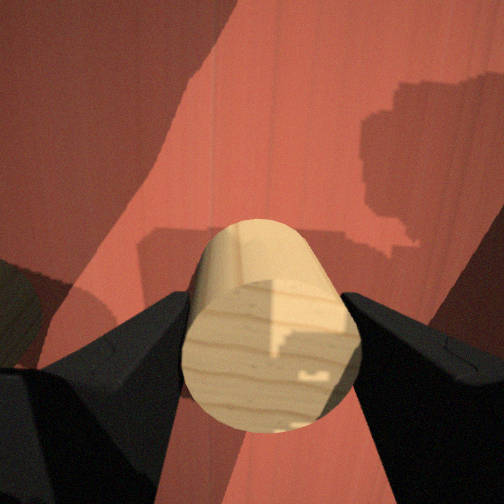

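Request:
{"method": "execute_actions", "body": {
  "actions": [
    {"rows":[[-0.934,1.772,0.693,-0.496,0,0,0.3,-0.05,1.905,1.25,-0.935,0,0,-0.3],[-0.934,1.772,0.693,-0.496,0,0,0.25,-0.05,1.905,1.25,-0.935,0,0,-0.3],[-0.934,1.772,0.693,-0.496,0,0,0.2,-0.05,1.905,1.25,-0.935,0,0,-0.3],[-0.934,1.772,0.693,-0.496,0,0,0.15,-0.05,1.905,1.25,-0.935,0,0,-0.3],[-0.934,1.772,0.693,-0.496,0,0,0.1,-0.05,1.905,1.25,-0.935,0,0,-0.3],[-0.934,1.772,0.693,-0.496,0,0,0.06,-0.05,1.905,1.25,-0.935,0,0,-0.1],[-0.934,1.772,0.693,-0.496,0,0,0.03,-0.05,1.905,1.25,-0.935,0,0,0.0],[-0.934,1.772,0.693,-0.496,0,0,-0.05,-0.05,1.905,1.25,-0.935,0,0,0.1],[-0.934,1.772,0.693,-0.496,0,0,-0.15,-0.05,1.905,1.25,-0.935,0,0,0.2],[-0.934,1.772,0.693,-0.496,0,0,-0.3,-0.05,1.905,1.25,-0.935,0,0,0.35]],"steps":15}
  ],
  "pictures": false
}}

Request:
{"method": "execute_actions", "body": {
  "actions": [
    {"rows":[[-0.934,1.735,0.715,-0.56,0,0,-0.3,-0.05,1.878,1.297,-0.995,0,0,0.35],[-0.934,1.69,0.745,-0.635,0,0,-0.3,-0.05,1.857,1.338,-1.051,0,0,0.35],[-0.934,1.64,0.78,-0.715,0,0,-0.3,-0.05,1.845,1.39,-1.115,0,0,0.35],[-0.934,1.595,0.812,-0.79,0,0,-0.3,-0.05,1.833,1.445,-1.18,0,0,0.35],[-0.934,1.548,0.847,-0.87,0,0,-0.3,-0.05,1.822,1.502,-1.251,0,0,0.35]],"steps":10}
  ],
  "pictures": false
}}

Request:
{"method": "execute_actions", "body": {
  "actions": [
    {"rows":[[-0.416,1.0,0.6,0.5,0,0,-0.3,-0.228,1.3,1.3,0,0,1.571,0.6]],"steps":15}
  ],
  "pictures": false
}}

Request:
{"method": "execute_actions", "body": {
  "actions": [
    {"rows":[[-0.416,1.4,0.36,1.1,0,0,-0.3,-0.228,1.404,0.70,0.704,0,1.571,0.6]],"steps":15}
  ],
  "pictures": false
}}

Request:
{"method": "execute_actions", "body": {
  "actions": [
    {"rows":[[-0.416,1.477,0.39,1.1,0,0,-0.3,-0.228,1.404,0.70,0.704,0,1.571,0.6]],"steps":8}
  ],
  "pictures": false
}}

Request:
{"method": "execute_actions", "body": {
  "actions": [
    {"rows":[[-0.416,1.53,0.44,1.1,0,0,-0.3,-0.228,1.404,0.70,0.704,0,1.571,0.6],[-0.416,1.58,0.495,1.1,0,0,-0.3,-0.228,1.404,0.70,0.704,0,1.571,0.6],[-0.416,1.635,0.55,1.1,0,0,-0.3,-0.228,1.404,0.70,0.704,0,1.571,0.6],[-0.416,1.69,0.6,1.1,0,0,-0.3,-0.228,1.404,0.70,0.704,0,1.571,0.6],[-0.416,1.74,0.655,1.1,0,0,-0.3,-0.228,1.404,0.70,0.704,0,1.571,0.6],[-0.416,1.78,0.705,1.1,0,0,-0.3,-0.228,1.404,0.70,0.704,0,1.571,0.6]],"steps":15}
  ]
}}

Scene clock: 956.70 s of 17941.00 s.
left_arm: end_effector_position=(-0.1548, +0.2496, +0.0814) grip_measured=+0.019 end_effector_quat_wxyz=(+0.310, +0.634, +0.310, -0.637) end_effector_velocity=(+0.004, +0.000, +0.000) end_effector_angular_velocity=(-0.008, -0.022, +0.005) | right_arm: end_effector_position=(-0.1510, -0.1591, +0.0870) grip_measured=+0.319 end_effector_quat_wxyz=(+0.496, -0.504, +0.497, +0.503) end_effector_velocity=(-0.000, -0.002, +0.000) end_effector_angular_velocity=(-0.007, +0.007, -0.024)
Joint positions: left_arm=[-0.932  1.767  0.697 -0.497  0.002  0.001  0.04 ] | right_arm=[-0.052  1.895  1.258 -0.936 -0.     0.003  0.055]
Joint velocities: left_arm=[-0.002 -0.002 -0.002 -0.007 -0.022 -0.007 -0.   ] | right_arm=[-0.002 -0.002 -0.002 -0.007 -0.007  0.022  0.018]
Joint torques (N m, as the arm reports them, + toward a larger angle): left_arm=[-0.22 -4.58  4.06  0.56 -0.04 -0.07] | right_arm=[ 0.06 -7.43  4.97  0.17 -0.02 -0.05]
Motor temperatures (°C, as the motors report them): left_arm=[30 46 39 41 28 30] | right_arm=[32 41 39 42 28 29]
Heat: left arm: hottest shoulder 46 °C (+1.0 °C/min); right arm: hottest wrist pitch 42 °C (+1.0 °C/min).
Steps of this call (steps 1 to 30: the robot went on to your last target; steps 31 to 278: nothing new was sent; steps 279 to 293: all 15 steps of this action). Readings (joint positions):
279: left_arm=[-0.928 1.767 0.697 -0.498 0.001 0.001] | right_arm=[-0.052 1.895 1.262 -0.936 -0.000 0.003]
280: left_arm=[-0.929 1.767 0.697 -0.498 0.001 0.001] | right_arm=[-0.052 1.895 1.262 -0.936 -0.000 0.003]
282: left_arm=[-0.931 1.767 0.697 -0.498 0.001 0.001] | right_arm=[-0.052 1.895 1.262 -0.936 -0.000 0.003]
286: left_arm=[-0.931 1.767 0.697 -0.498 0.001 0.001] | right_arm=[-0.052 1.895 1.261 -0.936 -0.000 0.003]
293: the state above

Scene clock: 957.03 s of 17941.00 s.
left_arm: end_effector_position=(-0.1562, +0.2478, +0.1591) grip_measured=+0.018 end_effector_quat_wxyz=(+0.312, +0.629, +0.308, -0.642) end_effector_velocity=(+0.030, +0.033, +0.036) end_effector_angular_velocity=(+0.116, -0.118, +0.005) | right_arm: end_effector_position=(-0.1511, -0.1553, +0.1689) grip_measured=+0.349 end_effector_quat_wxyz=(+0.500, -0.499, +0.493, +0.507) end_effector_velocity=(-0.004, -0.012, +0.110) end_effector_angular_velocity=(+0.129, +0.024, +0.010)
Joint positions: left_arm=[-0.932  1.552  0.845 -0.844  0.002  0.001  0.04 ] | right_arm=[-0.052  1.821  1.496 -1.231 -0.     0.003  0.056]
Joint velocities: left_arm=[-0.002 -0.105  0.061 -0.33  -0.022 -0.007 -0.   ] | right_arm=[ 0.002 -0.188  0.198 -0.256 -0.022 -0.007  0.   ]
Joint torques (N m, as the arm reports them, + toward a larger angle): left_arm=[-0.27 -4.23  5.26  0.11 -0.06 -0.07] | right_arm=[ 0.05 -6.84  5.08 -0.06 -0.03 -0.06]
Motor temperatures (°C, as the motors report them): left_arm=[30 46 39 41 28 30] | right_arm=[32 41 39 42 28 29]
Heat: left arm: hottest shoulder 46 °C (+1.0 °C/min); right arm: hottest wrist pitch 42 °C (+0.0 °C/min).
Steps of this call (steps 1 to 10: all 10 steps of this action). Readings (joint positions):
1: left_arm=[-0.932 1.764 0.699 -0.508 0.002 0.001] | right_arm=[-0.052 1.895 1.262 -0.947 -0.000 0.003]
2: left_arm=[-0.932 1.754 0.707 -0.545 0.002 0.001] | right_arm=[-0.052 1.895 1.276 -0.979 -0.000 0.003]
4: left_arm=[-0.932 1.701 0.739 -0.664 0.002 0.001] | right_arm=[-0.052 1.890 1.331 -1.074 -0.000 0.003]
8: left_arm=[-0.932 1.571 0.829 -0.818 0.002 0.001] | right_arm=[-0.052 1.842 1.470 -1.207 -0.000 0.003]
10: the state above

Scene clock: 957.53 s of 17941.00 s.
left_arm: end_effector_position=(-0.0562, +0.1084, +0.3427) grip_measured=+0.018 end_effector_quat_wxyz=(+0.643, +0.118, +0.101, -0.750) end_effector_velocity=(-0.011, -0.127, +0.390) end_effector_angular_velocity=(-1.914, +0.296, +0.031) | right_arm: end_effector_position=(-0.0801, -0.0974, +0.4102) grip_measured=+0.599 end_effector_quat_wxyz=(+0.706, +0.284, +0.399, +0.512) end_effector_velocity=(+0.020, +0.112, +0.404) end_effector_angular_velocity=(+2.235, +1.697, -0.586)
Joint positions: left_arm=[-0.421  1.009  0.608  0.089  0.001  0.001  0.04 ] | right_arm=[-0.23   1.298  1.31  -0.287  0.003  1.001  0.068]
Joint velocities: left_arm=[ 0.022 -0.002 -0.051  1.985 -0.007 -0.007 -0.   ] | right_arm=[-0.002 -0.002 -0.002  1.927  0.007  2.117  0.   ]
Joint torques (N m, as the arm reports them, + toward a larger angle): left_arm=[ 0.14 -3.77  7.16  2.31 -0.01 -0.06] | right_arm=[ 0.12 -5.27  6.61  1.55 -0.1   0.06]
Motor temperatures (°C, as the motors report them): left_arm=[30 46 39 41 28 30] | right_arm=[32 41 39 42 28 29]
Heat: left arm: hottest shoulder 46 °C (+1.0 °C/min); right arm: hottest wrist pitch 42 °C (+0.0 °C/min).
Steps of this call (steps 1 to 15: all 15 steps of this action). Readings (joint positions):
1: left_arm=[-0.912 1.518 0.810 -0.793 0.015 0.000] | right_arm=[-0.065 1.780 1.461 -1.166 -0.012 0.058]
2: left_arm=[-0.853 1.463 0.746 -0.714 0.017 -0.000] | right_arm=[-0.103 1.731 1.403 -1.096 -0.014 0.132]
4: left_arm=[-0.714 1.336 0.651 -0.610 0.004 -0.001] | right_arm=[-0.190 1.624 1.328 -0.982 0.003 0.275]
8: left_arm=[-0.499 1.129 0.611 -0.374 0.002 0.000] | right_arm=[-0.234 1.429 1.309 -0.752 0.005 0.513]
15: the state above

Scene clock: 958.03 s of 17941.00 s.
left_arm: end_effector_position=(-0.0602, +0.0770, +0.2866) grip_measured=+0.018 end_effector_quat_wxyz=(+0.652, +0.032, +0.027, -0.757) end_effector_velocity=(-0.005, -0.036, +0.395) end_effector_angular_velocity=(-1.779, +0.274, +0.005) | right_arm: end_effector_position=(-0.0774, -0.0808, +0.2711) grip_measured=+0.600 end_effector_quat_wxyz=(+0.568, +0.509, +0.487, +0.426) end_effector_velocity=(+0.008, +0.035, +0.325) end_effector_angular_velocity=(+1.507, -0.181, -0.018)
Joint positions: left_arm=[-0.419  1.402  0.356  0.962  0.001  0.001  0.04 ] | right_arm=[-0.23   1.417  0.697  0.6    0.003  1.562  0.068]
Joint velocities: left_arm=[-0.002 -0.002  0.017  1.78  -0.007 -0.007 -0.   ] | right_arm=[-0.002 -0.007 -0.022  1.531  0.007  0.066 -0.   ]
Joint torques (N m, as the arm reports them, + toward a larger angle): left_arm=[ 0.22 -4.36  6.61  2.16  0.01 -0.05] | right_arm=[ 0.1  -7.57  7.94  1.74 -0.09  0.03]
Motor temperatures (°C, as the motors report them): left_arm=[30 46 39 41 28 30] | right_arm=[32 41 39 42 28 29]
Heat: left arm: hottest shoulder 46 °C (+0.0 °C/min); right arm: hottest wrist pitch 42 °C (+0.0 °C/min).
Steps of this call (steps 1 to 15: all 15 steps of this action). Readings (joint positions):
1: left_arm=[-0.420 1.026 0.591 0.158 0.001 0.001] | right_arm=[-0.230 1.306 1.291 -0.220 0.003 1.055]
2: left_arm=[-0.420 1.047 0.572 0.214 0.001 0.001] | right_arm=[-0.230 1.309 1.263 -0.165 0.003 1.106]
4: left_arm=[-0.420 1.120 0.509 0.289 0.001 0.001] | right_arm=[-0.230 1.325 1.184 -0.065 0.003 1.213]
8: left_arm=[-0.419 1.346 0.381 0.510 0.001 0.001] | right_arm=[-0.230 1.388 0.956 0.178 0.003 1.461]
15: the state above

Scene clock: 958.30 s of 17941.00 s.
left_arm: end_effector_position=(-0.0619, +0.0658, +0.3008) grip_measured=+0.018 end_effector_quat_wxyz=(+0.652, -0.001, -0.001, -0.758) end_effector_velocity=(+0.002, -0.001, +0.009) end_effector_angular_velocity=(-0.054, +0.016, +0.020) | right_arm: end_effector_position=(-0.0774, -0.0803, +0.2996) grip_measured=+0.600 end_effector_quat_wxyz=(+0.541, +0.538, +0.458, +0.457) end_effector_velocity=(-0.000, -0.001, +0.027) end_effector_angular_velocity=(+0.124, -0.013, +0.005)
Joint positions: left_arm=[-0.419  1.472  0.384  1.09   0.001  0.001  0.04 ] | right_arm=[-0.23   1.405  0.703  0.698  0.003  1.568  0.068]
Joint velocities: left_arm=[-0.002  0.022 -0.002  0.081 -0.022 -0.007  0.   ] | right_arm=[-0.002 -0.002 -0.002  0.125 -0.007  0.007  0.   ]
Joint torques (N m, as the arm reports them, + toward a larger angle): left_arm=[ 0.19 -4.09  6.78  2.34  0.   -0.04] | right_arm=[ 0.13 -6.25  6.93  1.5  -0.11  0.06]
Motor temperatures (°C, as the motors report them): left_arm=[30 46 39 41 28 30] | right_arm=[32 41 39 42 28 29]
Heat: left arm: hottest shoulder 46 °C (+0.0 °C/min); right arm: hottest wrist pitch 42 °C (+0.0 °C/min).
Steps of this call (steps 1 to 8: all 8 steps of this action). Readings (joint positions):
1: left_arm=[-0.419 1.412 0.361 1.013 0.001 0.001] | right_arm=[-0.230 1.414 0.699 0.642 0.003 1.564]
2: left_arm=[-0.419 1.426 0.372 1.046 0.001 0.001] | right_arm=[-0.230 1.410 0.702 0.665 0.003 1.564]
4: left_arm=[-0.419 1.452 0.383 1.071 0.001 0.001] | right_arm=[-0.230 1.406 0.703 0.686 0.003 1.566]
8: the state above

Scene clock: 958.80 s of 17941.00 s.
left_arm: end_effector_position=(-0.0738, -0.0141, +0.3018) grip_measured=+0.018 end_effector_quat_wxyz=(+0.652, -0.007, -0.006, -0.758) end_effector_velocity=(+0.001, -0.006, +0.015) end_effector_angular_velocity=(-0.040, +0.014, +0.019) | right_arm: end_effector_position=(-0.0774, -0.0803, +0.3006) grip_measured=+0.600 end_effector_quat_wxyz=(+0.540, +0.539, +0.456, +0.458) end_effector_velocity=(-0.000, +0.000, -0.004) end_effector_angular_velocity=(-0.016, -0.020, +0.005)
Joint positions: left_arm=[-0.419  1.773  0.694  1.097  0.001  0.001  0.04 ] | right_arm=[-0.23   1.405  0.703  0.703  0.003  1.568  0.068]
Joint velocities: left_arm=[-0.002 -0.002  0.032  0.007 -0.022 -0.007 -0.   ] | right_arm=[-0.002  0.002 -0.002 -0.007 -0.007 -0.022 -0.   ]
Joint torques (N m, as the arm reports them, + toward a larger angle): left_arm=[ 0.23 -5.84  7.26  2.2   0.   -0.05] | right_arm=[ 0.14 -6.22  6.89  1.5  -0.11  0.06]
Motor temperatures (°C, as the motors report them): left_arm=[30 46 39 41 28 30] | right_arm=[32 41 39 42 28 29]
Heat: left arm: hottest shoulder 46 °C (+0.0 °C/min); right arm: hottest wrist pitch 42 °C (+0.0 °C/min).
Steps of this call (steps 1 to 15: all 15 steps of this action). Readings (joint positions):
1: left_arm=[-0.419 1.481 0.391 1.094 0.001 0.001] | right_arm=[-0.230 1.405 0.703 0.701 0.003 1.568]
2: left_arm=[-0.419 1.502 0.412 1.096 0.001 0.001] | right_arm=[-0.230 1.405 0.703 0.702 0.003 1.568]
4: left_arm=[-0.419 1.579 0.490 1.097 0.001 0.001] | right_arm=[-0.230 1.405 0.703 0.702 0.003 1.568]
8: left_arm=[-0.419 1.739 0.659 1.097 0.001 0.001] | right_arm=[-0.230 1.405 0.703 0.703 0.003 1.568]
15: the state above

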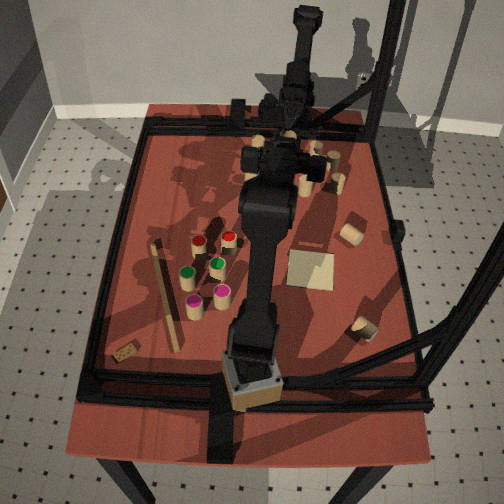

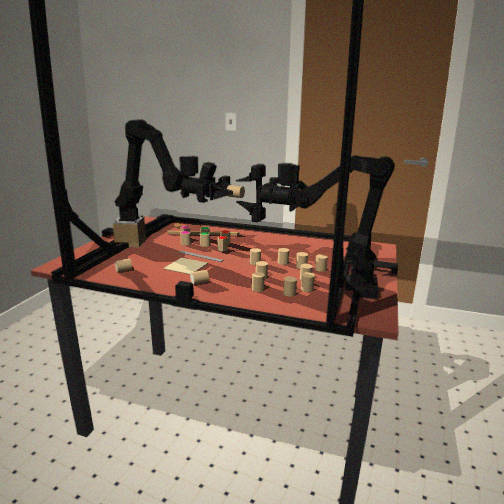

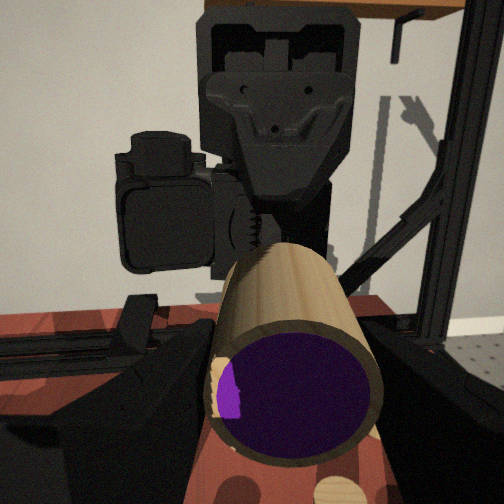

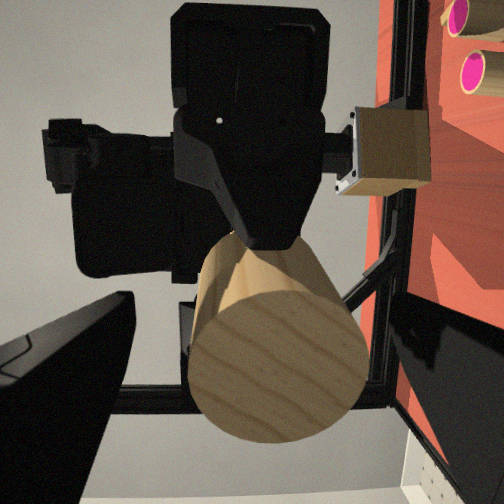

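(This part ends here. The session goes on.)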